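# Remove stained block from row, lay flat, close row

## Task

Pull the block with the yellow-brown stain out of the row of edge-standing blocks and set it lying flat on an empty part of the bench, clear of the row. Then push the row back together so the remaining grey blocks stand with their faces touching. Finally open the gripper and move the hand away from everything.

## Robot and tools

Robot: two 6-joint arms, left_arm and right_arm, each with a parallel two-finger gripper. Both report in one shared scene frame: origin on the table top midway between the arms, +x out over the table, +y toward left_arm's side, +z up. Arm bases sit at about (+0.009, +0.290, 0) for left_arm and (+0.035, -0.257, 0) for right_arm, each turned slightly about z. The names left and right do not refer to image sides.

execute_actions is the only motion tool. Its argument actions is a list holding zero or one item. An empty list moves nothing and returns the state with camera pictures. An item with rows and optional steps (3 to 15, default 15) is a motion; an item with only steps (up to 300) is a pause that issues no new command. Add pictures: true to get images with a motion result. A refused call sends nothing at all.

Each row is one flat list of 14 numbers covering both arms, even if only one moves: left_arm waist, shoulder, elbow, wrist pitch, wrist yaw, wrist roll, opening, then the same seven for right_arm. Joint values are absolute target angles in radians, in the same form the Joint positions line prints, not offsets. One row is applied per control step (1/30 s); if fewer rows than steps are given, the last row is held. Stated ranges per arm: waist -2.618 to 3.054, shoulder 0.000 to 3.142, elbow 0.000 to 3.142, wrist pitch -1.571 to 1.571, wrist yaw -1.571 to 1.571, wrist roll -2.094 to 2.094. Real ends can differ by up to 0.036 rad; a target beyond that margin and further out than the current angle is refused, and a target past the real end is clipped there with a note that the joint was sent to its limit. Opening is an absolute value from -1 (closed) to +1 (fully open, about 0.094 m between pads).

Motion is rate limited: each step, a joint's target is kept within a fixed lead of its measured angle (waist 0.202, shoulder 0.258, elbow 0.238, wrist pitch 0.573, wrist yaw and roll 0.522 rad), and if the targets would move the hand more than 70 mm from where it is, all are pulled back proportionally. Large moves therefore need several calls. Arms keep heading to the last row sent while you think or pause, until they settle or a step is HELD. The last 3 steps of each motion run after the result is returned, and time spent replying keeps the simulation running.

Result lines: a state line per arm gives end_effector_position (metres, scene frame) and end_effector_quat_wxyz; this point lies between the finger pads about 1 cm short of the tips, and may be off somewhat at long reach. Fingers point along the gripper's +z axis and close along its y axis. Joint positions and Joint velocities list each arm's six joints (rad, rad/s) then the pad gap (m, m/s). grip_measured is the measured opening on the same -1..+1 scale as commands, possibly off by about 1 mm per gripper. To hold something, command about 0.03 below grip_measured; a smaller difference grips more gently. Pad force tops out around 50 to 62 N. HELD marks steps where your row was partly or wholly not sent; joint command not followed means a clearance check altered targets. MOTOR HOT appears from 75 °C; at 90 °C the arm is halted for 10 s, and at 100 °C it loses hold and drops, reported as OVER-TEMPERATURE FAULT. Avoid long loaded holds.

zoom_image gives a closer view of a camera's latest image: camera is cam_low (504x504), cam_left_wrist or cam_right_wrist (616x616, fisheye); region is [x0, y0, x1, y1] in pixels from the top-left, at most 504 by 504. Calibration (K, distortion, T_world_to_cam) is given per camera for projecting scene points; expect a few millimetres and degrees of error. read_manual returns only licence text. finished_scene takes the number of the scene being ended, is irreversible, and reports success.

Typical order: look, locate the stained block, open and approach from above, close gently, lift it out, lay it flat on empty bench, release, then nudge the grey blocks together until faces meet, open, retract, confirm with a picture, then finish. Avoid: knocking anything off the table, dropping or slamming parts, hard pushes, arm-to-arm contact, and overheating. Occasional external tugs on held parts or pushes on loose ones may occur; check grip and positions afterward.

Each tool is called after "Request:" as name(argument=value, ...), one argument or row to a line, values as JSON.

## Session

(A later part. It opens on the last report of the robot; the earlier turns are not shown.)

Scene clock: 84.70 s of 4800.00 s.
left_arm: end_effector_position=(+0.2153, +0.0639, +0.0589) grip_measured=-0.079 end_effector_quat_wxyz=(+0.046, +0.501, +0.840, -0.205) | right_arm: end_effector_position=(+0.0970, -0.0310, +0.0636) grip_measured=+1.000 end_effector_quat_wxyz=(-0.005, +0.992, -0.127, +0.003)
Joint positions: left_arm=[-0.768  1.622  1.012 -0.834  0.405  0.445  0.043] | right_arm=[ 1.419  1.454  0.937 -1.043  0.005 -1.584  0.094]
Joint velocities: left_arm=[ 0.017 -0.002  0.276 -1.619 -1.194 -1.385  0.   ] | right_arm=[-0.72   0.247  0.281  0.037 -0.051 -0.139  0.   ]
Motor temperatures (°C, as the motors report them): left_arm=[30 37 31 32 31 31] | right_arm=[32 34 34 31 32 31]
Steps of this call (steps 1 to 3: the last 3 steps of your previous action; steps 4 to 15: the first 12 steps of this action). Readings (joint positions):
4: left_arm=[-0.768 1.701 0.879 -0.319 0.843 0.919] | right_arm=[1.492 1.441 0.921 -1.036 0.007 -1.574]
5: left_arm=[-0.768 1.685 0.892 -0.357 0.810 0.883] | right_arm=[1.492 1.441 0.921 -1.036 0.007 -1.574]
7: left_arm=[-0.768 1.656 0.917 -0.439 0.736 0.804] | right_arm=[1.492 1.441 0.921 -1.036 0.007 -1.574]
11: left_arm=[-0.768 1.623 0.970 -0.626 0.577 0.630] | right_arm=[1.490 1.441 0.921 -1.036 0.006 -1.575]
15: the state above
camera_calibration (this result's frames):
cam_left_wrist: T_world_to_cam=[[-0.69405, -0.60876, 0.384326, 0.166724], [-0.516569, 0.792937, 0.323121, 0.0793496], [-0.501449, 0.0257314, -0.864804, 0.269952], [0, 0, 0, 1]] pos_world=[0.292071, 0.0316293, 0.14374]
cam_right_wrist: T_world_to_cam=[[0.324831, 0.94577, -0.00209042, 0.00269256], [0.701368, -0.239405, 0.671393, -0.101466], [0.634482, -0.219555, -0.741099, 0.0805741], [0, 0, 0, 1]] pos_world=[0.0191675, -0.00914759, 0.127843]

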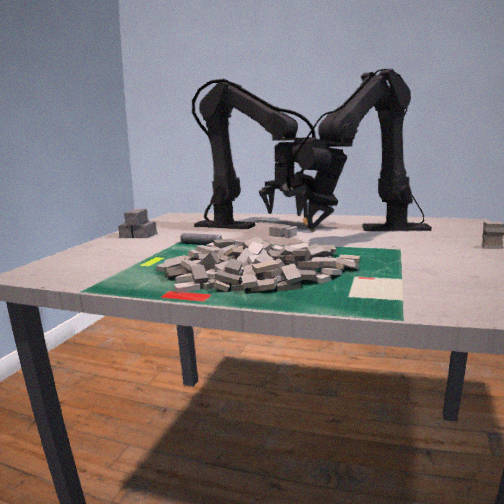

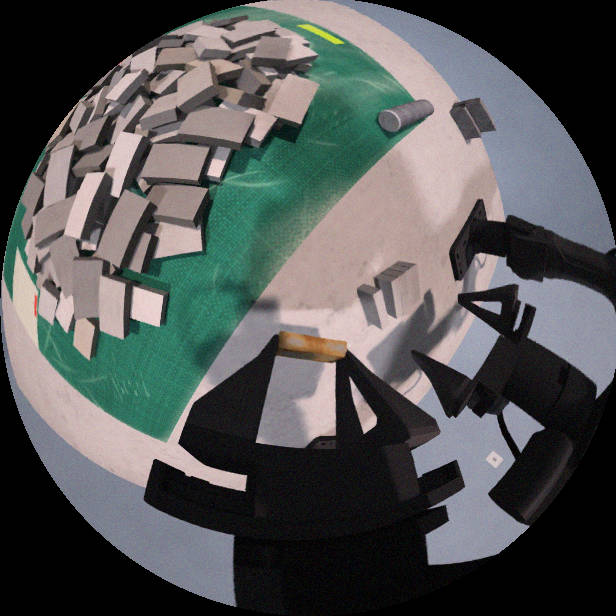

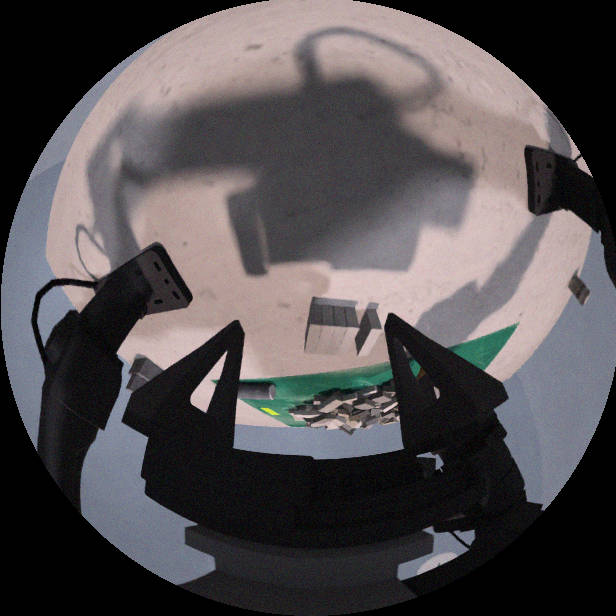

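Request:
execute_actions(
  actions=[
    {"rows":[[-0.773,1.692,1.096,-1.240,0.050,0.053,-0.112,1.270,1.532,1.020,-1.056,0.005,-1.617,1],[-0.773,1.712,1.100,-1.265,0.015,0.015,-0.112,1.250,1.544,1.029,-1.056,0.005,-1.622,1],[-0.773,1.733,1.102,-1.280,-0.006,-0.006,-0.112,1.235,1.555,1.038,-1.056,0.005,-1.627,1],[-0.773,1.754,1.102,-1.288,-0.006,-0.006,-0.112,1.225,1.564,1.046,-1.056,0.005,-1.632,1],[-0.773,1.775,1.102,-1.290,-0.006,-0.006,-0.112,1.219,1.571,1.051,-1.056,0.005,-1.636,1],[-0.773,1.795,1.102,-1.290,-0.006,-0.006,-0.112,1.217,1.575,1.054,-1.056,0.005,-1.638,1],[-0.773,1.814,1.102,-1.290,-0.006,-0.006,-0.112,1.217,1.575,1.054,-1.056,0.005,-1.638,1],[-0.773,1.832,1.102,-1.290,-0.006,-0.006,-0.112,1.217,1.575,1.054,-1.056,0.005,-1.638,1],[-0.773,1.848,1.102,-1.290,-0.006,-0.006,-0.112,1.217,1.575,1.054,-1.056,0.005,-1.638,1],[-0.773,1.862,1.102,-1.290,-0.006,-0.006,-0.112,1.217,1.575,1.054,-1.056,0.005,-1.638,1],[-0.773,1.874,1.102,-1.290,-0.006,-0.006,-0.112,1.217,1.575,1.054,-1.056,0.005,-1.638,1],[-0.773,1.884,1.102,-1.290,-0.006,-0.006,-0.112,1.217,1.575,1.054,-1.056,0.005,-1.638,1],[-0.773,1.892,1.102,-1.290,-0.006,-0.006,-0.112,1.217,1.575,1.054,-1.056,0.005,-1.638,1],[-0.773,1.897,1.102,-1.290,-0.006,-0.006,-0.112,1.217,1.575,1.054,-1.056,0.005,-1.638,1],[-0.773,1.900,1.102,-1.290,-0.006,-0.006,-0.112,1.217,1.575,1.054,-1.056,0.005,-1.638,1]],"steps":15},
  ],
)

Request:
execute_actions(
  actions=[
    {"steps":9},
  ],
  pictures=true,
)

Scene clock: 85.57 s of 4800.00 s.
left_arm: end_effector_position=(+0.1724, +0.1766, +0.0219) grip_measured=-0.078 end_effector_quat_wxyz=(-0.224, +0.294, +0.927, +0.063) | right_arm: end_effector_position=(+0.1506, -0.0292, +0.0595) grip_measured=+1.000 end_effector_quat_wxyz=(+0.009, +0.979, -0.201, +0.003)
Joint positions: left_arm=[-0.768  1.857  1.082 -1.266  0.01   0.012  0.043] | right_arm=[ 1.221  1.567  1.026 -1.047  0.011 -1.629  0.094]
Joint velocities: left_arm=[ 0.007  0.388 -0.017 -0.007 -0.051 -0.051 -0.   ] | right_arm=[-0.002  0.017  0.002  0.037  0.007  0.066  0.   ]
Motor temperatures (°C, as the motors report them): left_arm=[30 36 31 32 31 31] | right_arm=[32 34 34 31 32 31]
Steps of this call (steps 1 to 3: the last 3 steps of your previous action; steps 4 to 14: the robot went on to your last target; steps 15 to 26: the first 12 steps of this action). Readings (joint positions):
15: left_arm=[-0.768 1.664 1.063 -1.191 0.103 0.111] | right_arm=[1.292 1.513 0.983 -1.042 0.012 -1.606]
16: left_arm=[-0.768 1.671 1.068 -1.203 0.089 0.096] | right_arm=[1.286 1.517 0.987 -1.045 0.011 -1.609]
18: left_arm=[-0.768 1.697 1.078 -1.228 0.057 0.062] | right_arm=[1.260 1.534 1.002 -1.047 0.010 -1.614]
22: left_arm=[-0.768 1.782 1.082 -1.256 0.023 0.026] | right_arm=[1.222 1.564 1.026 -1.047 0.011 -1.624]
26: the state above

Scene clock: 85.87 s of 4800.00 s.
left_arm: end_effector_position=(+0.1688, +0.1804, +0.0178) grip_measured=-0.078 end_effector_quat_wxyz=(-0.242, +0.289, +0.923, +0.073) | right_arm: end_effector_position=(+0.1506, -0.0292, +0.0595) grip_measured=+1.000 end_effector_quat_wxyz=(+0.009, +0.980, -0.200, +0.003)
Joint positions: left_arm=[-0.768  1.887  1.082 -1.276  0.004  0.004  0.043] | right_arm=[ 1.221  1.567  1.026 -1.047  0.011 -1.632  0.094]
Joint velocities: left_arm=[-0.012  0.002 -0.007 -0.037  0.051  0.022 -0.   ] | right_arm=[ 0.007  0.022 -0.007 -0.007 -0.051  0.037  0.   ]
Motor temperatures (°C, as the motors report them): left_arm=[30 36 31 32 31 31] | right_arm=[32 34 34 31 32 31]
Kept back: nothing.
Steps of this call (steps 1 to 3: the last 3 steps of your previous action; steps 4 to 9: the robot went on to your last target). Readings (joint positions):
1: left_arm=[-0.768 1.869 1.082 -1.267 0.009 0.010] | right_arm=[1.221 1.567 1.026 -1.047 0.011 -1.630]
2: left_arm=[-0.768 1.878 1.082 -1.268 0.007 0.008] | right_arm=[1.221 1.567 1.026 -1.047 0.011 -1.631]
4: left_arm=[-0.768 1.887 1.082 -1.272 0.006 0.007] | right_arm=[1.221 1.567 1.026 -1.047 0.011 -1.631]
8: left_arm=[-0.768 1.887 1.082 -1.276 0.004 0.004] | right_arm=[1.221 1.567 1.026 -1.047 0.011 -1.632]
9: the state above
camera_calibration (this result's frames):
cam_left_wrist: T_world_to_cam=[[-0.348747, -0.93148, -0.103543, 0.229832], [-0.487516, 0.0859423, 0.868874, 0.0891833], [-0.80044, 0.353496, -0.484083, 0.19263], [0, 0, 0, 1]] pos_world=[0.27782, 0.138325, 0.0395575]
cam_right_wrist: T_world_to_cam=[[0.461641, 0.886557, -0.030066, -0.0371426], [0.662704, -0.322151, 0.676049, -0.132781], [0.58967, -0.332017, -0.736243, 0.0471114], [0, 0, 0, 1]] pos_world=[0.0773608, 0.00579532, 0.123335]

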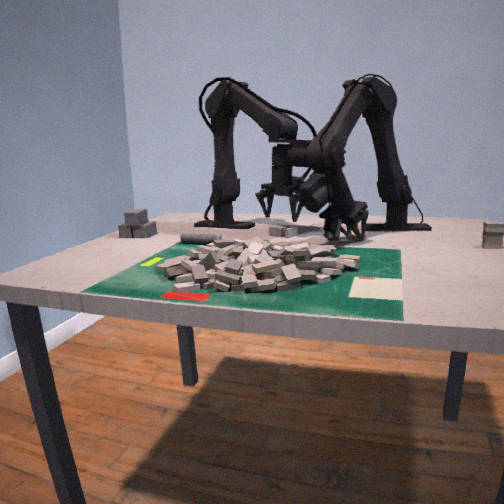

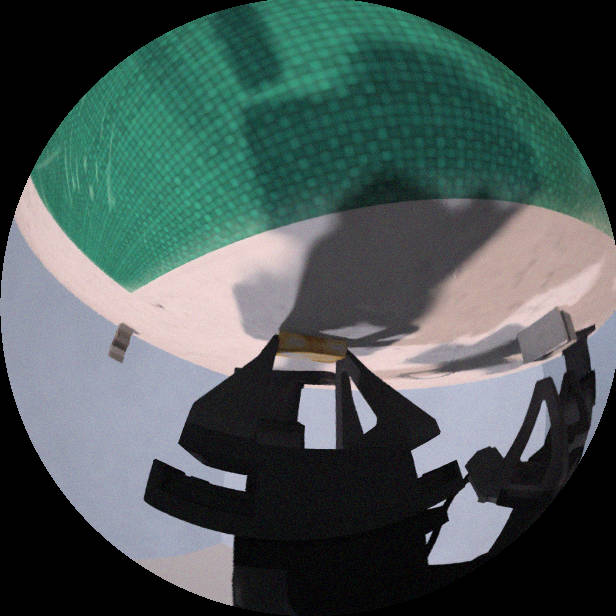

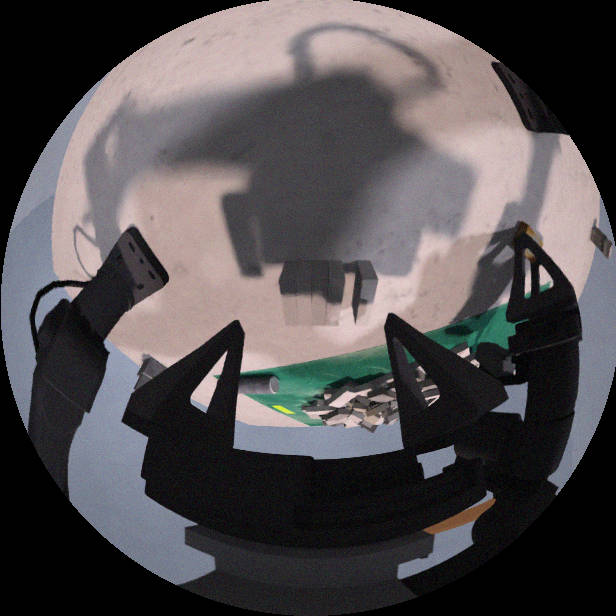

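Request:
zoom_image(
  camera="cam_right_wrist",
  region=[210, 230, 430, 360],
)

Request:
zoom_image(
  camera="cam_left_wrist",
  region=[230, 290, 390, 400],
)

Region (210, 230, 430, 360) of cam_right_wrist's 616x616 image, scaled by 2.291, with more detail than that image has; it fills the top 298 rows of this view, and the rest is white.

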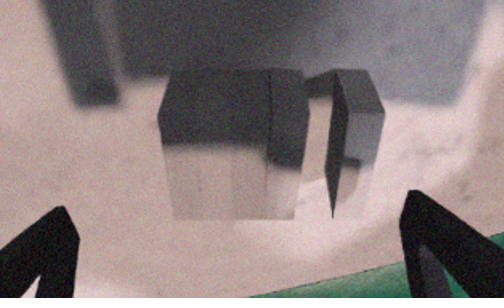

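Region (230, 290, 390, 400) of cam_left_wrist's 616x616 image, scaled by 3.150, with more detail than that image has; it fills the top 346 rows of this view, and the rest is white.

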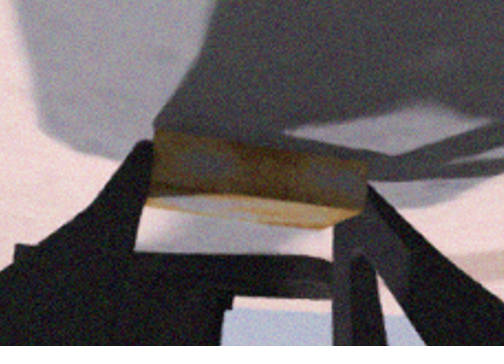

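Request:
zoom_image(
  camera="cam_right_wrist",
  region=[270, 250, 390, 335],
)

Region (270, 250, 390, 335) of cam_right_wrist's 616x616 image, scaled by 4.200, with more detail than that image has; it fills the top 357 rows of this view, and the rest is white.

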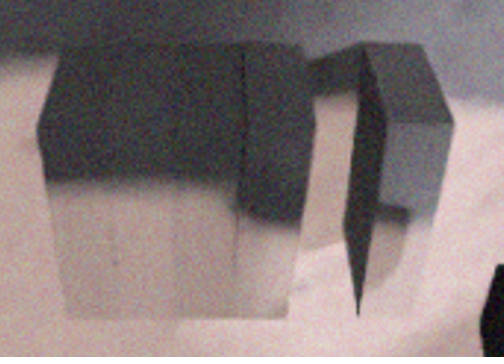

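Request:
execute_actions(
  actions=[
    {"rows":[[-0.773,1.905,1.102,-1.290,-0.006,-0.006,-0.112,1.217,1.575,1.030,-1.020,0.005,-1.610,1],[-0.773,1.909,1.102,-1.290,-0.006,-0.006,-0.112,1.217,1.580,1.015,-0.995,0.005,-1.592,1],[-0.773,1.911,1.102,-1.290,-0.006,-0.006,-0.112,1.217,1.590,1.002,-0.975,0.005,-1.580,1],[-0.773,1.911,1.102,-1.290,-0.006,-0.006,-0.112,1.217,1.597,0.990,-0.955,0.005,-1.578,1],[-0.773,1.911,1.102,-1.290,-0.006,-0.006,-0.112,1.217,1.603,0.978,-0.937,0.005,-1.578,1],[-0.773,1.911,1.102,-1.290,-0.006,-0.006,-0.112,1.217,1.609,0.966,-0.920,0.005,-1.578,1],[-0.773,1.911,1.102,-1.290,-0.006,-0.006,-0.112,1.217,1.615,0.954,-0.904,0.005,-1.578,1],[-0.773,1.911,1.102,-1.290,-0.006,-0.006,-0.112,1.217,1.620,0.943,-0.890,0.005,-1.578,1],[-0.773,1.911,1.102,-1.290,-0.006,-0.006,-0.112,1.217,1.625,0.933,-0.878,0.005,-1.578,1],[-0.773,1.911,1.102,-1.290,-0.006,-0.006,-0.112,1.217,1.629,0.924,-0.869,0.005,-1.578,1],[-0.773,1.911,1.102,-1.290,-0.006,-0.006,-0.112,1.217,1.632,0.917,-0.864,0.005,-1.578,1],[-0.773,1.911,1.102,-1.290,-0.006,-0.006,-0.112,1.217,1.634,0.912,-0.862,0.005,-1.578,1],[-0.773,1.911,1.102,-1.290,-0.006,-0.006,-0.112,1.217,1.635,0.910,-0.862,0.005,-1.578,1]],"steps":15},
  ],
)

Request:
execute_actions(
  actions=[
    {"steps":7},
  ],
  pictures=true,
)

Scene clock: 89.60 s of 4800.00 s.
left_arm: end_effector_position=(+0.1690, +0.1807, +0.0178) grip_measured=-0.078 end_effector_quat_wxyz=(-0.241, +0.289, +0.924, +0.074) | right_arm: end_effector_position=(+0.1517, -0.0270, +0.0266) grip_measured=+1.000 end_effector_quat_wxyz=(+0.008, +0.975, -0.222, +0.003)
Joint positions: left_arm=[-0.768  1.887  1.082 -1.276  0.002  0.003  0.043] | right_arm=[ 1.221  1.622  0.942 -0.906  0.011 -1.587  0.094]
Joint velocities: left_arm=[-0.022  0.002  0.017  0.037 -0.007 -0.007 -0.   ] | right_arm=[-0.002  0.12  -0.256  0.212 -0.051  0.037  0.   ]
Motor temperatures (°C, as the motors report them): left_arm=[30 36 31 32 31 31] | right_arm=[32 34 34 31 32 31]
Steps of this call (steps 1 to 30: the robot went on to your last target; steps 31 to 90: nothing new was sent; then 0.33 s passed at rest; steps 91 to 102: the first 12 steps of this action). Readings (joint positions):
91: left_arm=[-0.768 1.887 1.082 -1.276 0.002 0.003] | right_arm=[1.221 1.567 1.026 -1.045 0.011 -1.630]
92: left_arm=[-0.768 1.887 1.082 -1.276 0.002 0.003] | right_arm=[1.221 1.567 1.026 -1.040 0.011 -1.624]
94: left_arm=[-0.768 1.887 1.082 -1.276 0.002 0.003] | right_arm=[1.221 1.571 1.025 -1.019 0.011 -1.610]
98: left_arm=[-0.768 1.887 1.082 -1.276 0.002 0.003] | right_arm=[1.221 1.594 0.990 -0.952 0.011 -1.594]
102: the state above

Scene clock: 89.83 s of 4800.00 s.
left_arm: end_effector_position=(+0.1690, +0.1807, +0.0178) grip_measured=-0.078 end_effector_quat_wxyz=(-0.241, +0.289, +0.924, +0.074) | right_arm: end_effector_position=(+0.1518, -0.0269, +0.0210) grip_measured=+1.000 end_effector_quat_wxyz=(+0.007, +0.975, -0.224, +0.004)
Joint positions: left_arm=[-0.768  1.887  1.082 -1.276  0.002  0.003  0.043] | right_arm=[ 1.221  1.63   0.926 -0.879  0.011 -1.584  0.094]
Joint velocities: left_arm=[ 0.002 -0.002 -0.007 -0.022 -0.037 -0.11  -0.   ] | right_arm=[-0.002 -0.007  0.007  0.037 -0.022 -0.037  0.   ]
Motor temperatures (°C, as the motors report them): left_arm=[30 36 31 32 31 31] | right_arm=[32 34 34 31 32 31]
Kept back: nothing.
Steps of this call (steps 1 to 3: the last 3 steps of your previous action; steps 4 to 7: the robot went on to your last target). Readings (joint positions):
1: left_arm=[-0.768 1.887 1.082 -1.276 0.002 0.003] | right_arm=[1.221 1.626 0.935 -0.900 0.011 -1.586]
2: left_arm=[-0.768 1.887 1.082 -1.276 0.002 0.003] | right_arm=[1.221 1.629 0.930 -0.896 0.011 -1.585]
4: left_arm=[-0.768 1.887 1.082 -1.276 0.002 0.003] | right_arm=[1.221 1.630 0.926 -0.890 0.011 -1.585]
7: the state above
camera_calibration (this result's frames):
cam_left_wrist: T_world_to_cam=[[-0.348552, -0.931312, -0.105689, 0.230135], [-0.488616, 0.084318, 0.868415, 0.0897416], [-0.799854, 0.354329, -0.484443, 0.192442], [0, 0, 0, 1]] pos_world=[0.277988, 0.138573, 0.0396168]
cam_right_wrist: T_world_to_cam=[[0.50444, 0.863087, -0.0249412, -0.0480826], [0.644154, -0.356933, 0.676509, -0.104863], [0.574983, -0.357324, -0.736012, 0.0203479], [0, 0, 0, 1]] pos_world=[0.0801032, 0.0113411, 0.084718]

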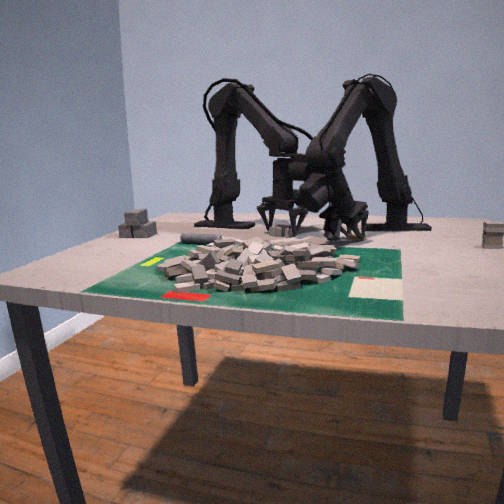

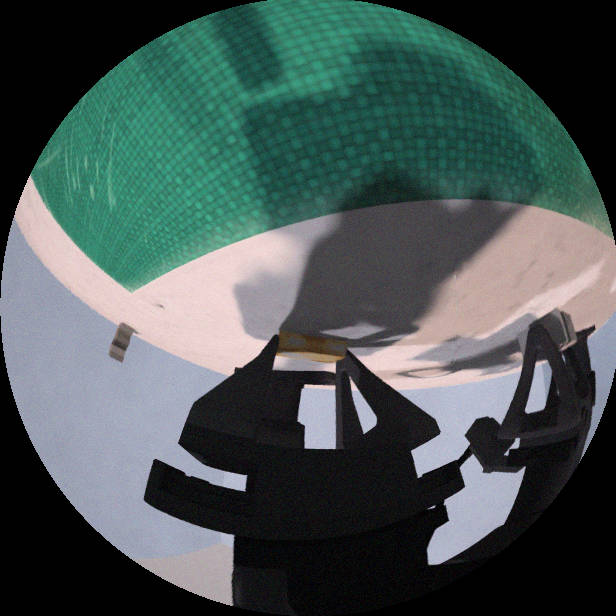

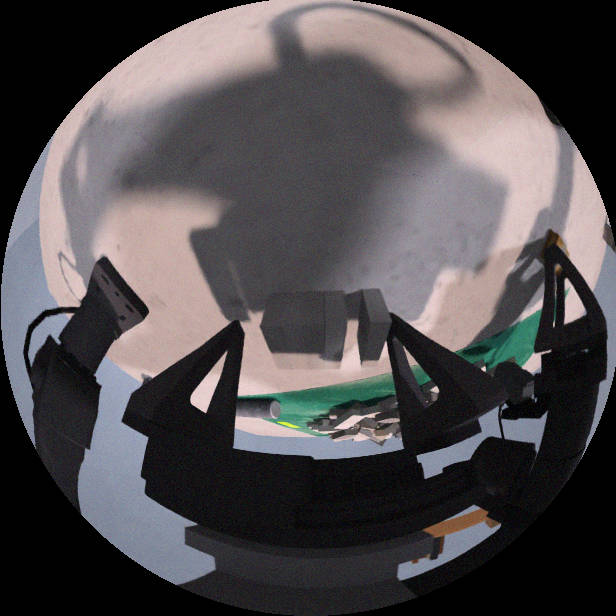

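Request:
zoom_image(
  camera="cam_right_wrist",
  region=[220, 270, 420, 390],
)

Region (220, 270, 420, 390) of cam_right_wrist's 616x616 image, scaled by 2.520, with more detail than that image has; it fills the top 302 rows of this view, and the rest is white.

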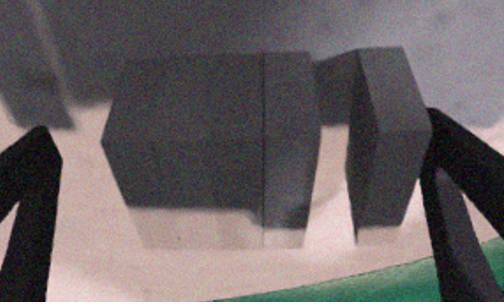

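Request:
execute_actions(
  actions=[
    {"rows":[[-0.773,1.919,1.102,-1.290,-0.006,-0.006,-0.112,1.217,1.635,0.910,-0.862,0.005,-1.578,0.90],[-0.773,1.919,1.102,-1.290,-0.006,-0.006,-0.112,1.217,1.635,0.910,-0.862,0.005,-1.578,0.80],[-0.773,1.916,1.102,-1.290,-0.006,-0.006,-0.112,1.217,1.635,0.910,-0.862,0.005,-1.578,0.72],[-0.773,1.912,1.102,-1.290,-0.006,-0.006,-0.112,1.217,1.635,0.910,-0.862,0.005,-1.578,0.66],[-0.773,1.912,1.102,-1.290,-0.006,-0.006,-0.112,1.217,1.635,0.910,-0.862,0.005,-1.578,0.62],[-0.773,1.912,1.102,-1.290,-0.006,-0.006,-0.112,1.217,1.635,0.910,-0.862,0.005,-1.578,0.59],[-0.773,1.912,1.102,-1.290,-0.006,-0.006,-0.112,1.217,1.635,0.910,-0.862,0.005,-1.578,0.565],[-0.773,1.912,1.102,-1.290,-0.006,-0.006,-0.112,1.217,1.635,0.910,-0.862,0.005,-1.578,0.54],[-0.773,1.912,1.102,-1.290,-0.006,-0.006,-0.112,1.217,1.635,0.910,-0.862,0.005,-1.578,0.515],[-0.773,1.912,1.102,-1.290,-0.006,-0.006,-0.112,1.217,1.635,0.910,-0.862,0.005,-1.578,0.49],[-0.773,1.912,1.102,-1.290,-0.006,-0.006,-0.112,1.217,1.635,0.910,-0.862,0.005,-1.578,0.465],[-0.773,1.912,1.102,-1.290,-0.006,-0.006,-0.112,1.217,1.635,0.910,-0.862,0.005,-1.578,0.44],[-0.773,1.912,1.102,-1.290,-0.006,-0.006,-0.112,1.217,1.635,0.910,-0.862,0.005,-1.578,0.415],[-0.773,1.912,1.102,-1.290,-0.006,-0.006,-0.112,1.217,1.635,0.910,-0.862,0.005,-1.578,0.39],[-0.773,1.912,1.102,-1.290,-0.006,-0.006,-0.112,1.217,1.635,0.910,-0.862,0.005,-1.578,0.365]],"steps":15},
  ],
  pictures=true,
)

Scene clock: 91.17 s of 4800.00 s.
left_arm: end_effector_position=(+0.1669, +0.1822, +0.0173) grip_measured=-0.078 end_effector_quat_wxyz=(-0.249, +0.288, +0.922, +0.076) | right_arm: end_effector_position=(+0.1533, -0.0238, +0.0210) grip_measured=+0.454 end_effector_quat_wxyz=(+0.000, +0.974, -0.224, +0.005)
Joint positions: left_arm=[-0.768  1.896  1.082 -1.284  0.002  0.003  0.043] | right_arm=[ 1.221  1.63   0.926 -0.866  0.011 -1.582  0.068]
Joint velocities: left_arm=[-0.022 -0.007  0.007  0.007  0.022 -0.037 -0.   ] | right_arm=[ 0.007  0.002 -0.002 -0.066  0.051  0.022 -0.024]
Motor temperatures (°C, as the motors report them): left_arm=[30 36 31 32 31 31] | right_arm=[32 34 34 31 32 31]
Steps of this call (steps 1 to 28: the robot went on to your last target; steps 29 to 40: the first 12 steps of this action). Readings (joint positions):
29: left_arm=[-0.768 1.889 1.082 -1.276 0.002 0.003] | right_arm=[1.221 1.630 0.926 -0.869 0.011 -1.583]
30: left_arm=[-0.768 1.892 1.082 -1.277 0.002 0.003] | right_arm=[1.221 1.630 0.926 -0.869 0.011 -1.582]
32: left_arm=[-0.768 1.895 1.082 -1.283 0.002 0.003] | right_arm=[1.221 1.630 0.926 -0.869 0.011 -1.582]
36: left_arm=[-0.768 1.896 1.082 -1.284 0.002 0.003] | right_arm=[1.221 1.630 0.926 -0.867 0.011 -1.582]
40: the state above
camera_calibration (this result's frames):
cam_left_wrist: T_world_to_cam=[[-0.350006, -0.930308, -0.109646, 0.230839], [-0.476842, 0.076193, 0.87568, 0.0883695], [-0.806299, 0.358777, -0.470279, 0.190022], [0, 0, 0, 1]] pos_world=[0.276148, 0.139843, 0.0372904]
cam_right_wrist: T_world_to_cam=[[0.505538, 0.862731, -0.0112268, -0.0519536], [0.639573, -0.365977, 0.676023, -0.104248], [0.579117, -0.348936, -0.736795, 0.0201269], [0, 0, 0, 1]] pos_world=[0.081283, 0.0136926, 0.0847202]

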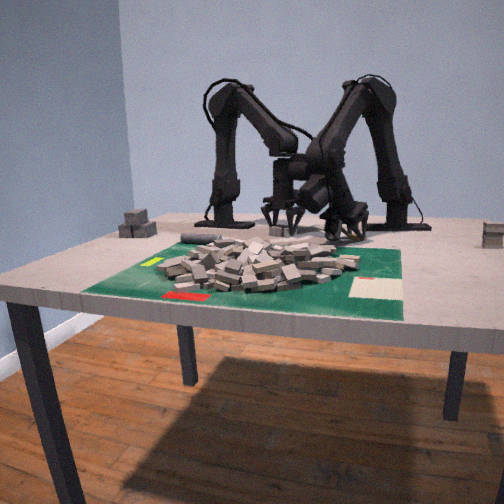

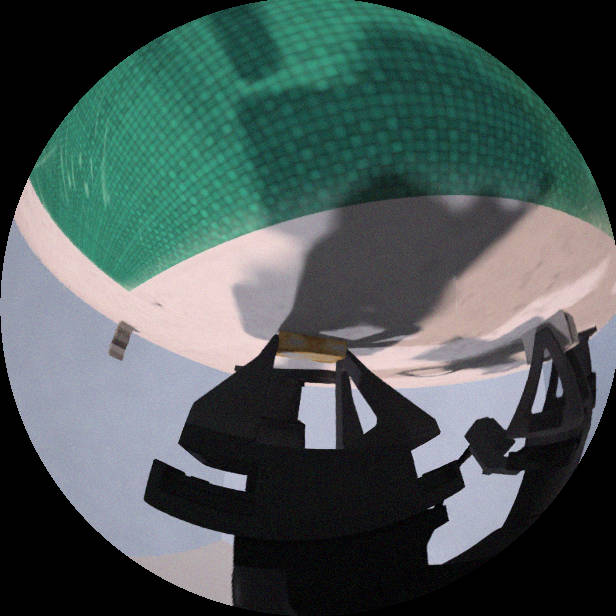

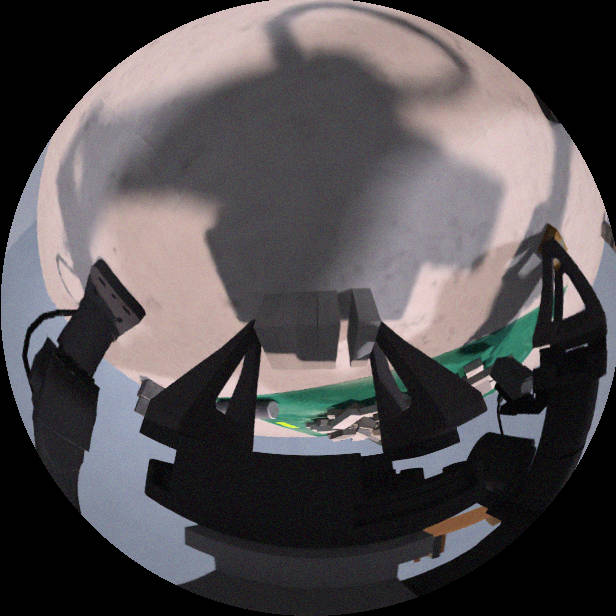

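Request:
execute_actions(
  actions=[
    {"rows":[[-0.773,1.905,1.102,-1.290,-0.006,-0.006,-0.09,1.217,1.635,0.910,-0.862,0.005,-1.578,0.34],[-0.773,1.900,1.102,-1.290,-0.006,-0.006,-0.07,1.217,1.635,0.910,-0.862,0.005,-1.578,0.315],[-0.773,1.900,1.102,-1.290,-0.006,-0.006,-0.04,1.217,1.635,0.910,-0.862,0.005,-1.578,0.29],[-0.773,1.900,1.102,-1.290,-0.006,-0.006,0.0,1.217,1.635,0.910,-0.862,0.005,-1.578,0.265],[-0.773,1.900,1.102,-1.290,-0.006,-0.006,0.05,1.217,1.635,0.910,-0.862,0.005,-1.578,0.24],[-0.773,1.900,1.102,-1.290,-0.006,-0.006,0.11,1.217,1.635,0.910,-0.862,0.005,-1.578,0.215],[-0.773,1.900,1.102,-1.290,-0.006,-0.006,0.18,1.217,1.635,0.910,-0.862,0.005,-1.578,0.19],[-0.773,1.895,1.102,-1.290,-0.006,-0.006,0.25,1.217,1.635,0.910,-0.862,0.005,-1.578,0.17],[-0.773,1.885,1.102,-1.290,-0.006,-0.006,0.31,1.217,1.635,0.910,-0.862,0.005,-1.578,0.15],[-0.773,1.870,1.102,-1.290,-0.006,-0.006,0.35,1.217,1.635,0.910,-0.862,0.005,-1.578,0.135],[-0.773,1.852,1.102,-1.290,-0.006,-0.006,0.35,1.217,1.635,0.910,-0.862,0.005,-1.578,0.12],[-0.773,1.830,1.102,-1.290,-0.006,-0.006,0.35,1.217,1.635,0.910,-0.862,0.005,-1.578,0.105],[-0.773,1.805,1.102,-1.290,-0.006,-0.006,0.35,1.217,1.635,0.910,-0.862,0.005,-1.578,0.09],[-0.773,1.775,1.102,-1.290,-0.006,-0.006,0.35,1.217,1.635,0.910,-0.862,0.005,-1.578,0.08],[-0.770,1.740,1.102,-1.290,-0.006,-0.006,0.35,1.217,1.635,0.910,-0.862,0.005,-1.578,0.07]],"steps":15},
  ],
)

Request:
execute_actions(
  actions=[
    {"rows":[[-0.755,1.700,1.102,-1.290,-0.006,-0.006,0.35,1.217,1.635,0.910,-0.862,0.005,-1.578,0.07],[-0.735,1.660,1.102,-1.290,-0.006,-0.006,0.35,1.217,1.635,0.910,-0.862,0.005,-1.578,0.07],[-0.710,1.620,1.102,-1.290,-0.006,-0.006,0.35,1.217,1.635,0.910,-0.862,0.005,-1.578,0.07],[-0.680,1.580,1.102,-1.290,-0.006,-0.006,0.35,1.217,1.635,0.910,-0.862,0.005,-1.578,0.07],[-0.645,1.540,1.102,-1.290,-0.006,-0.006,0.35,1.217,1.635,0.910,-0.862,0.005,-1.578,0.07],[-0.610,1.505,1.102,-1.290,-0.006,-0.006,0.35,1.217,1.635,0.910,-0.862,0.005,-1.578,0.07],[-0.575,1.470,1.102,-1.290,-0.006,-0.006,0.35,1.217,1.635,0.910,-0.862,0.005,-1.578,0.07],[-0.540,1.440,1.102,-1.290,-0.006,-0.006,0.35,1.217,1.635,0.910,-0.862,0.005,-1.578,0.07]],"steps":8},
  ],
  pictures=true,
)

Scene clock: 92.30 s of 4800.00 s.
left_arm: end_effector_position=(+0.1674, +0.1818, +0.0186) grip_measured=+0.347 end_effector_quat_wxyz=(-0.246, +0.288, +0.922, +0.075) | right_arm: end_effector_position=(+0.1534, -0.0237, +0.0210) grip_measured=+0.118 end_effector_quat_wxyz=(+0.000, +0.974, -0.225, +0.006)
Joint positions: left_arm=[-0.768  1.889  1.082 -1.284  0.002  0.002  0.063] | right_arm=[ 1.221  1.63   0.926 -0.865  0.011 -1.582  0.053]
Joint velocities: left_arm=[ 0.012 -0.227 -0.007  0.066 -0.007 -0.022  0.002] | right_arm=[ 0.007  0.022 -0.002  0.007  0.066 -0.007 -0.008]
Motor temperatures (°C, as the motors report them): left_arm=[30 36 31 32 31 31] | right_arm=[32 34 34 31 32 31]
Steps of this call (steps 1 to 3: the last 3 steps of your previous action; steps 4 to 15: the robot went on to your last target; steps 16 to 22: nothing new was sent; steps 23 to 34: the first 12 steps of this action). Readings (joint positions):
23: left_arm=[-0.768 1.896 1.082 -1.284 0.002 0.003] | right_arm=[1.221 1.630 0.926 -0.864 0.011 -1.582]
24: left_arm=[-0.768 1.896 1.082 -1.284 0.002 0.003] | right_arm=[1.221 1.630 0.926 -0.864 0.011 -1.582]
26: left_arm=[-0.768 1.896 1.082 -1.284 0.002 0.003] | right_arm=[1.221 1.630 0.926 -0.864 0.011 -1.582]
30: left_arm=[-0.768 1.896 1.082 -1.284 0.002 0.002] | right_arm=[1.221 1.630 0.926 -0.864 0.011 -1.582]
34: the state above

Scene clock: 92.57 s of 4800.00 s.
left_arm: end_effector_position=(+0.1892, +0.1793, +0.0648) grip_measured=+0.349 end_effector_quat_wxyz=(-0.128, +0.272, +0.953, +0.034) | right_arm: end_effector_position=(+0.1534, -0.0237, +0.0210) grip_measured=+0.101 end_effector_quat_wxyz=(+0.000, +0.974, -0.225, +0.006)
Joint positions: left_arm=[-0.718  1.635  1.082 -1.284  0.004  0.002  0.063] | right_arm=[ 1.221  1.63   0.926 -0.865  0.011 -1.582  0.052]
Joint velocities: left_arm=[ 0.784 -1.248 -0.002 -0.081  0.022 -0.051  0.   ] | right_arm=[ 0.007 -0.007 -0.007 -0.037 -0.037  0.007 -0.001]
Motor temperatures (°C, as the motors report them): left_arm=[30 36 31 32 31 31] | right_arm=[32 34 34 31 32 31]
Steps of this call (steps 1 to 3: the last 3 steps of your previous action; steps 4 to 8: the first 5 steps of this action). Readings (joint positions):
4: left_arm=[-0.768 1.801 1.082 -1.284 0.002 0.002] | right_arm=[1.221 1.630 0.926 -0.865 0.011 -1.582]
5: left_arm=[-0.766 1.764 1.082 -1.284 0.002 0.002] | right_arm=[1.221 1.630 0.926 -0.865 0.011 -1.582]
7: left_arm=[-0.742 1.679 1.082 -1.284 0.003 0.002] | right_arm=[1.221 1.630 0.926 -0.865 0.011 -1.582]
8: the state above
camera_calibration (this result's frames):
cam_left_wrist: T_world_to_cam=[[-0.284818, -0.957646, -0.0423542, 0.229363], [-0.658911, 0.163496, 0.734238, 0.0856352], [-0.696215, 0.237032, -0.67757, 0.245893], [0, 0, 0, 1]] pos_world=[0.292947, 0.147363, 0.113448]
cam_right_wrist: T_world_to_cam=[[0.505871, 0.862546, -0.0104615, -0.0522143], [0.639202, -0.366684, 0.675991, -0.1042], [0.579237, -0.348651, -0.736836, 0.0201263], [0, 0, 0, 1]] pos_world=[0.0813605, 0.0138459, 0.0847215]

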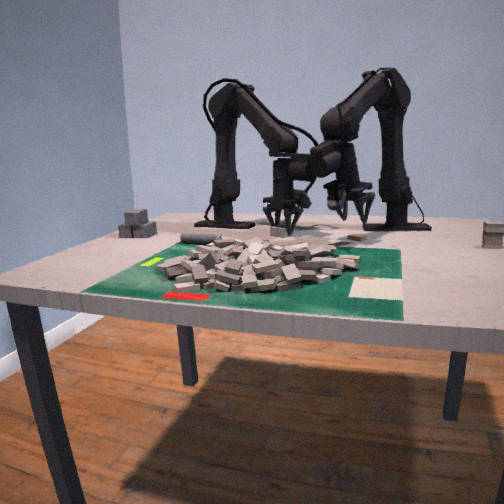

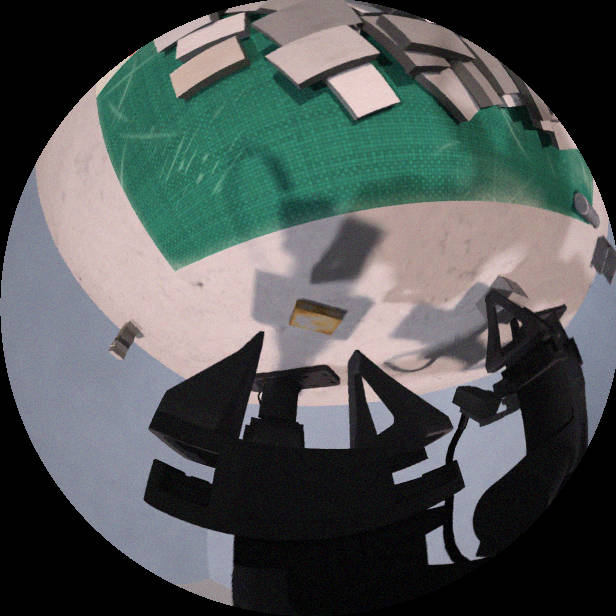

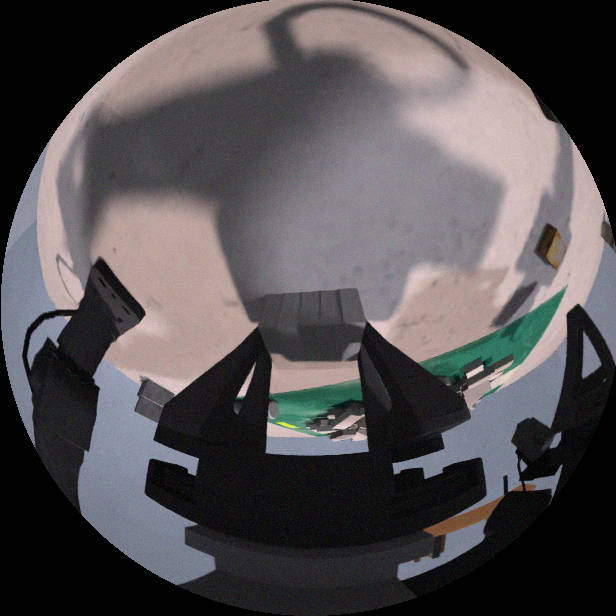

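Request:
execute_actions(
  actions=[
    {"rows":[[-0.505,1.410,1.102,-1.290,-0.006,-0.006,0.35,1.217,1.635,0.910,-0.862,0.005,-1.578,0.10],[-0.470,1.380,1.102,-1.290,-0.006,-0.006,0.35,1.217,1.635,0.910,-0.862,0.005,-1.578,0.13],[-0.435,1.350,1.102,-1.290,-0.006,-0.006,0.35,1.217,1.635,0.910,-0.862,0.005,-1.578,0.17],[-0.400,1.320,1.102,-1.290,-0.006,-0.006,0.35,1.217,1.635,0.910,-0.862,0.005,-1.578,0.24],[-0.370,1.295,1.102,-1.290,-0.006,-0.006,0.35,1.217,1.635,0.915,-0.862,0.005,-1.578,0.33],[-0.345,1.270,1.102,-1.290,-0.006,-0.006,0.35,1.217,1.632,0.925,-0.862,0.005,-1.578,0.44],[-0.325,1.250,1.102,-1.290,-0.006,-0.006,0.35,1.217,1.626,0.938,-0.870,0.005,-1.578,0.55],[-0.310,1.235,1.102,-1.290,-0.006,-0.006,0.35,1.217,1.616,0.952,-0.885,0.005,-1.578,0.66],[-0.300,1.225,1.102,-1.290,-0.006,-0.006,0.35,1.217,1.606,0.966,-0.905,0.005,-1.578,0.75],[-0.300,1.220,1.102,-1.290,-0.006,-0.006,0.35,1.217,1.595,0.980,-0.928,0.005,-1.578,0.80],[-0.300,1.220,1.102,-1.290,-0.006,-0.006,0.35,1.217,1.584,0.995,-0.953,0.005,-1.578,0.80],[-0.300,1.220,1.102,-1.290,-0.006,-0.006,0.35,1.217,1.572,1.010,-0.980,0.005,-1.578,0.80],[-0.300,1.220,1.102,-1.290,-0.006,-0.006,0.35,1.217,1.558,1.024,-1.008,0.005,-1.578,0.80],[-0.300,1.220,1.102,-1.290,-0.006,-0.006,0.35,1.217,1.543,1.036,-1.036,0.005,-1.578,0.80],[-0.300,1.220,1.102,-1.290,-0.006,-0.006,0.35,1.217,1.526,1.046,-1.064,0.005,-1.578,0.80]],"steps":15},
  ],
)

Request:
execute_actions(
  actions=[
    {"rows":[[-0.300,1.220,1.102,-1.290,-0.006,-0.006,0.35,1.210,1.506,1.050,-1.090,0.005,-1.578,0.80],[-0.300,1.220,1.102,-1.290,-0.006,-0.006,0.35,1.190,1.484,1.050,-1.115,0.005,-1.578,0.80],[-0.300,1.220,1.102,-1.290,-0.006,-0.006,0.35,1.155,1.460,1.050,-1.140,0.005,-1.578,0.80],[-0.300,1.220,1.102,-1.290,-0.006,-0.006,0.35,1.110,1.435,1.050,-1.165,0.005,-1.578,0.80],[-0.300,1.220,1.102,-1.290,-0.006,-0.006,0.35,1.060,1.410,1.050,-1.188,0.005,-1.578,0.80],[-0.300,1.220,1.102,-1.290,-0.006,-0.006,0.35,1.010,1.385,1.050,-1.210,0.005,-1.578,0.80],[-0.300,1.220,1.102,-1.290,-0.006,-0.006,0.35,0.960,1.362,1.050,-1.230,0.005,-1.578,0.80],[-0.300,1.220,1.102,-1.290,-0.006,-0.006,0.35,0.910,1.340,1.050,-1.248,0.005,-1.578,0.80],[-0.300,1.220,1.102,-1.290,-0.006,-0.006,0.35,0.860,1.320,1.050,-1.264,0.005,-1.578,0.80],[-0.300,1.220,1.102,-1.290,-0.006,-0.006,0.35,0.810,1.300,1.050,-1.278,0.005,-1.578,0.80],[-0.300,1.220,1.102,-1.290,-0.006,-0.006,0.35,0.760,1.282,1.050,-1.290,0.005,-1.578,0.80],[-0.300,1.220,1.102,-1.290,-0.006,-0.006,0.35,0.710,1.266,1.050,-1.298,0.005,-1.578,0.80],[-0.300,1.220,1.102,-1.290,-0.006,-0.006,0.35,0.660,1.252,1.050,-1.304,0.005,-1.578,0.80],[-0.300,1.220,1.102,-1.290,-0.006,-0.006,0.35,0.612,1.240,1.050,-1.308,0.005,-1.578,0.80],[-0.300,1.220,1.102,-1.290,-0.006,-0.006,0.35,0.568,1.230,1.050,-1.310,0.005,-1.578,0.80]],"steps":15},
  ],
)

Request:
execute_actions(
  actions=[
    {"rows":[[-0.300,1.220,1.102,-1.290,-0.006,-0.006,0.35,0.528,1.224,1.050,-1.310,0.005,-1.578,0.80],[-0.300,1.220,1.102,-1.290,-0.006,-0.006,0.35,0.493,1.220,1.050,-1.310,0.005,-1.578,0.80],[-0.300,1.220,1.102,-1.290,-0.006,-0.006,0.35,0.463,1.220,1.050,-1.310,0.005,-1.578,0.80],[-0.300,1.220,1.102,-1.290,-0.006,-0.006,0.35,0.438,1.220,1.050,-1.310,0.005,-1.578,0.80],[-0.300,1.220,1.102,-1.290,-0.006,-0.006,0.35,0.418,1.220,1.050,-1.310,0.005,-1.578,0.80],[-0.300,1.220,1.102,-1.290,-0.006,-0.006,0.35,0.405,1.220,1.050,-1.310,0.005,-1.578,0.80],[-0.300,1.220,1.102,-1.290,-0.006,-0.006,0.35,0.400,1.220,1.050,-1.310,0.005,-1.578,0.80]],"steps":8},
  ],
)

Request:
execute_actions(
  actions=[
    {"steps":12},
  ],
  pictures=true,
)

Scene clock: 94.37 s of 4800.00 s.
left_arm: end_effector_position=(+0.2255, +0.2609, +0.1461) grip_measured=+0.349 end_effector_quat_wxyz=(+0.071, +0.072, +0.995, -0.002) | right_arm: end_effector_position=(+0.1535, -0.0235, +0.0293) grip_measured=+0.796 end_effector_quat_wxyz=(+0.001, +0.974, -0.225, +0.005)
Joint positions: left_arm=[-0.308  1.232  1.089 -1.286 -0.006 -0.     0.063] | right_arm=[ 1.221  1.619  0.951 -0.903  0.011 -1.582  0.084]
Joint velocities: left_arm=[ 0.012 -0.095 -0.007  0.022  0.051  0.007 -0.001] | right_arm=[-0.007 -0.242  0.349 -0.403  0.007 -0.037  0.004]
Motor temperatures (°C, as the motors report them): left_arm=[30 36 32 32 31 31] | right_arm=[32 34 34 31 32 31]
Steps of this call (steps 1 to 3: the last 3 steps of your previous action; steps 4 to 30: the robot went on to your last target; steps 31 to 42: nothing new was sent; steps 43 to 54: the first 12 steps of this action). Readings (joint positions):
43: left_arm=[-0.538 1.445 1.089 -1.287 -0.006 0.000] | right_arm=[1.221 1.630 0.926 -0.865 0.011 -1.582]
44: left_arm=[-0.527 1.441 1.089 -1.287 -0.003 0.000] | right_arm=[1.221 1.630 0.926 -0.865 0.011 -1.582]
46: left_arm=[-0.475 1.412 1.089 -1.286 -0.000 0.000] | right_arm=[1.221 1.630 0.926 -0.865 0.011 -1.582]
50: left_arm=[-0.347 1.295 1.089 -1.285 -0.003 -0.000] | right_arm=[1.221 1.630 0.926 -0.865 0.011 -1.582]
54: the state above

Scene clock: 94.87 s of 4800.00 s.
left_arm: end_effector_position=(+0.2255, +0.2609, +0.1463) grip_measured=+0.349 end_effector_quat_wxyz=(+0.071, +0.072, +0.995, -0.002) | right_arm: end_effector_position=(+0.2114, -0.1160, +0.1149) grip_measured=+0.798 end_effector_quat_wxyz=(-0.036, +0.904, -0.426, +0.023)
Joint positions: left_arm=[-0.308  1.232  1.089 -1.286 -0.006 -0.     0.063] | right_arm=[ 0.795  1.313  1.027 -1.2    0.01  -1.582  0.084]
Joint velocities: left_arm=[ 0.002 -0.002 -0.022 -0.051  0.007  0.007  0.001] | right_arm=[-1.414 -0.525 -0.002 -0.491 -0.037  0.007  0.001]
Motor temperatures (°C, as the motors report them): left_arm=[30 36 32 32 31 31] | right_arm=[32 34 34 31 32 31]
Steps of this call (steps 1 to 3: the last 3 steps of your previous action; steps 4 to 15: the first 12 steps of this action). Readings (joint positions):
4: left_arm=[-0.308 1.232 1.089 -1.286 -0.006 -0.000] | right_arm=[1.221 1.561 1.007 -0.974 0.011 -1.582]
5: left_arm=[-0.308 1.232 1.089 -1.286 -0.006 -0.000] | right_arm=[1.219 1.540 1.017 -0.992 0.010 -1.582]
7: left_arm=[-0.308 1.232 1.089 -1.286 -0.006 -0.000] | right_arm=[1.188 1.492 1.026 -1.032 0.006 -1.582]
11: left_arm=[-0.308 1.232 1.089 -1.286 -0.006 -0.000] | right_arm=[1.003 1.396 1.027 -1.123 0.005 -1.582]
15: the state above

Scene clock: 95.13 s of 4800.00 s.
left_arm: end_effector_position=(+0.2255, +0.2609, +0.1463) grip_measured=+0.349 end_effector_quat_wxyz=(+0.071, +0.072, +0.995, -0.002) | right_arm: end_effector_position=(+0.2306, -0.1886, +0.1287) grip_measured=+0.798 end_effector_quat_wxyz=(-0.032, +0.821, -0.570, +0.032)
Joint positions: left_arm=[-0.308  1.232  1.089 -1.286 -0.006 -0.     0.063] | right_arm=[ 0.461  1.234  1.027 -1.274  0.015 -1.582  0.084]
Joint velocities: left_arm=[-0.007 -0.007  0.002 -0.022 -0.037 -0.051  0.001] | right_arm=[-0.735 -0.002  0.007 -0.11   0.007  0.037 -0.002]
Motor temperatures (°C, as the motors report them): left_arm=[30 36 32 32 31 31] | right_arm=[32 34 34 31 32 31]
Steps of this call (steps 1 to 3: the last 3 steps of your previous action; steps 4 to 8: the first 5 steps of this action). Readings (joint positions):
4: left_arm=[-0.308 1.232 1.089 -1.286 -0.006 -0.000] | right_arm=[0.603 1.254 1.027 -1.250 0.013 -1.582]
5: left_arm=[-0.308 1.232 1.089 -1.286 -0.006 -0.000] | right_arm=[0.561 1.245 1.027 -1.258 0.013 -1.582]
7: left_arm=[-0.308 1.232 1.089 -1.286 -0.006 -0.000] | right_arm=[0.490 1.236 1.027 -1.270 0.015 -1.582]
8: the state above

Scene clock: 95.53 s of 4800.00 s.
left_arm: end_effector_position=(+0.2255, +0.2609, +0.1463) grip_measured=+0.349 end_effector_quat_wxyz=(+0.071, +0.072, +0.995, -0.002) | right_arm: end_effector_position=(+0.2307, -0.2004, +0.1284) grip_measured=+0.798 end_effector_quat_wxyz=(-0.025, +0.805, -0.592, +0.029)
Joint positions: left_arm=[-0.308  1.232  1.089 -1.286 -0.006 -0.     0.063] | right_arm=[ 0.407  1.234  1.027 -1.289  0.016 -1.582  0.084]
Joint velocities: left_arm=[-0.002  0.002  0.002  0.022 -0.007  0.007  0.001] | right_arm=[ 0.002  0.002 -0.007 -0.066  0.007 -0.037 -0.001]
Motor temperatures (°C, as the motors report them): left_arm=[30 36 32 32 31 31] | right_arm=[32 34 34 31 32 31]
Kept back: nothing.
Steps of this call (steps 1 to 3: the last 3 steps of your previous action; steps 4 to 12: the robot went on to your last target). Readings (joint positions):
1: left_arm=[-0.308 1.232 1.089 -1.286 -0.006 -0.000] | right_arm=[0.439 1.234 1.027 -1.277 0.015 -1.582]
2: left_arm=[-0.308 1.232 1.089 -1.286 -0.006 -0.000] | right_arm=[0.422 1.234 1.027 -1.280 0.016 -1.582]
4: left_arm=[-0.308 1.232 1.089 -1.286 -0.006 -0.000] | right_arm=[0.408 1.234 1.027 -1.283 0.016 -1.582]
8: left_arm=[-0.308 1.232 1.089 -1.286 -0.006 -0.000] | right_arm=[0.407 1.234 1.027 -1.287 0.016 -1.582]
12: the state above
camera_calibration (this result's frames):
cam_left_wrist: T_world_to_cam=[[0.119122, -0.991296, 0.0560604, 0.224596], [-0.905628, -0.0853353, 0.415399, 0.203565], [-0.406999, -0.100253, -0.90791, 0.36342], [0, 0, 0, 1]] pos_world=[0.305512, 0.276447, 0.232802]
cam_right_wrist: T_world_to_cam=[[0.972746, 0.22339, 0.0621476, -0.182827], [0.12395, -0.727481, 0.674839, -0.244313], [0.195963, -0.648744, -0.735344, 0.0209662], [0, 0, 0, 1]] pos_world=[0.204018, -0.12329, 0.191651]

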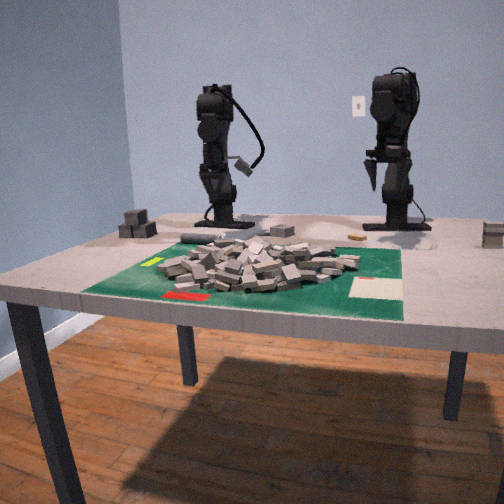

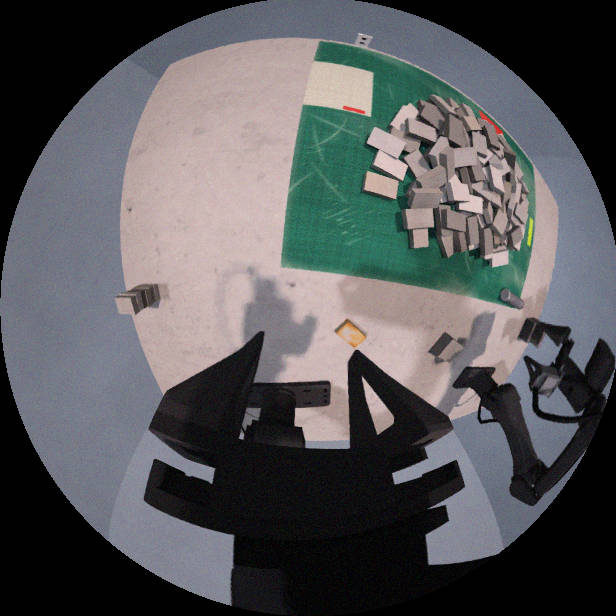

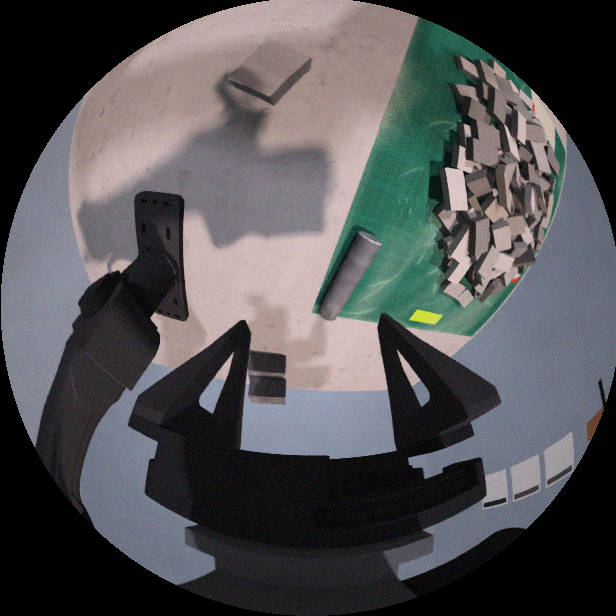

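Both arms are parked. I'll zoom in on the row and the stained block to confirm the result before ending the scene.

Request:
zoom_image(
  camera="cam_low",
  region=[240, 200, 400, 260],
)

Request:
zoom_image(
  camera="cam_right_wrist",
  region=[200, 20, 340, 130],
)

Request:
zoom_image(
  camera="cam_left_wrist",
  region=[310, 290, 490, 390],
)

Region (240, 200, 400, 260) of cam_low's 504x504 image, scaled by 3.150, with more detail than that image has; it fills the top 189 rows of this view, and the rest is white.

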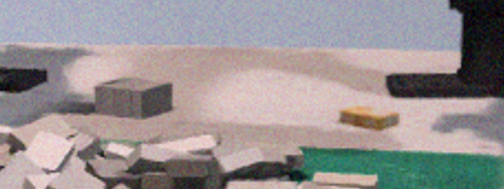

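Region (200, 20, 340, 130) of cam_right_wrist's 616x616 image, scaled by 3.600, with more detail than that image has; it fills the top 396 rows of this view, and the rest is white.

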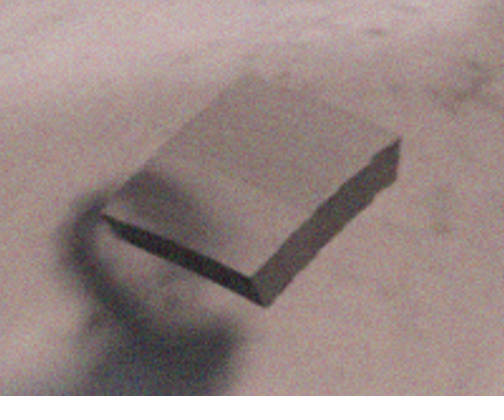

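Region (310, 290, 490, 390) of cam_left_wrist's 616x616 image, scaled by 2.800, with more detail than that image has.

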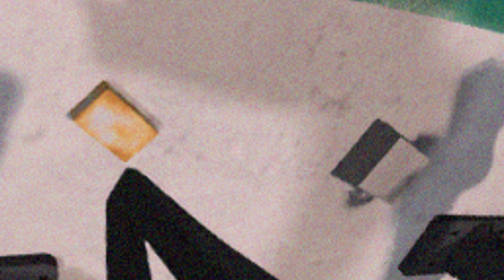

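Request:
finished_scene(
  scene=2,
)

The scene is finished: the task was done.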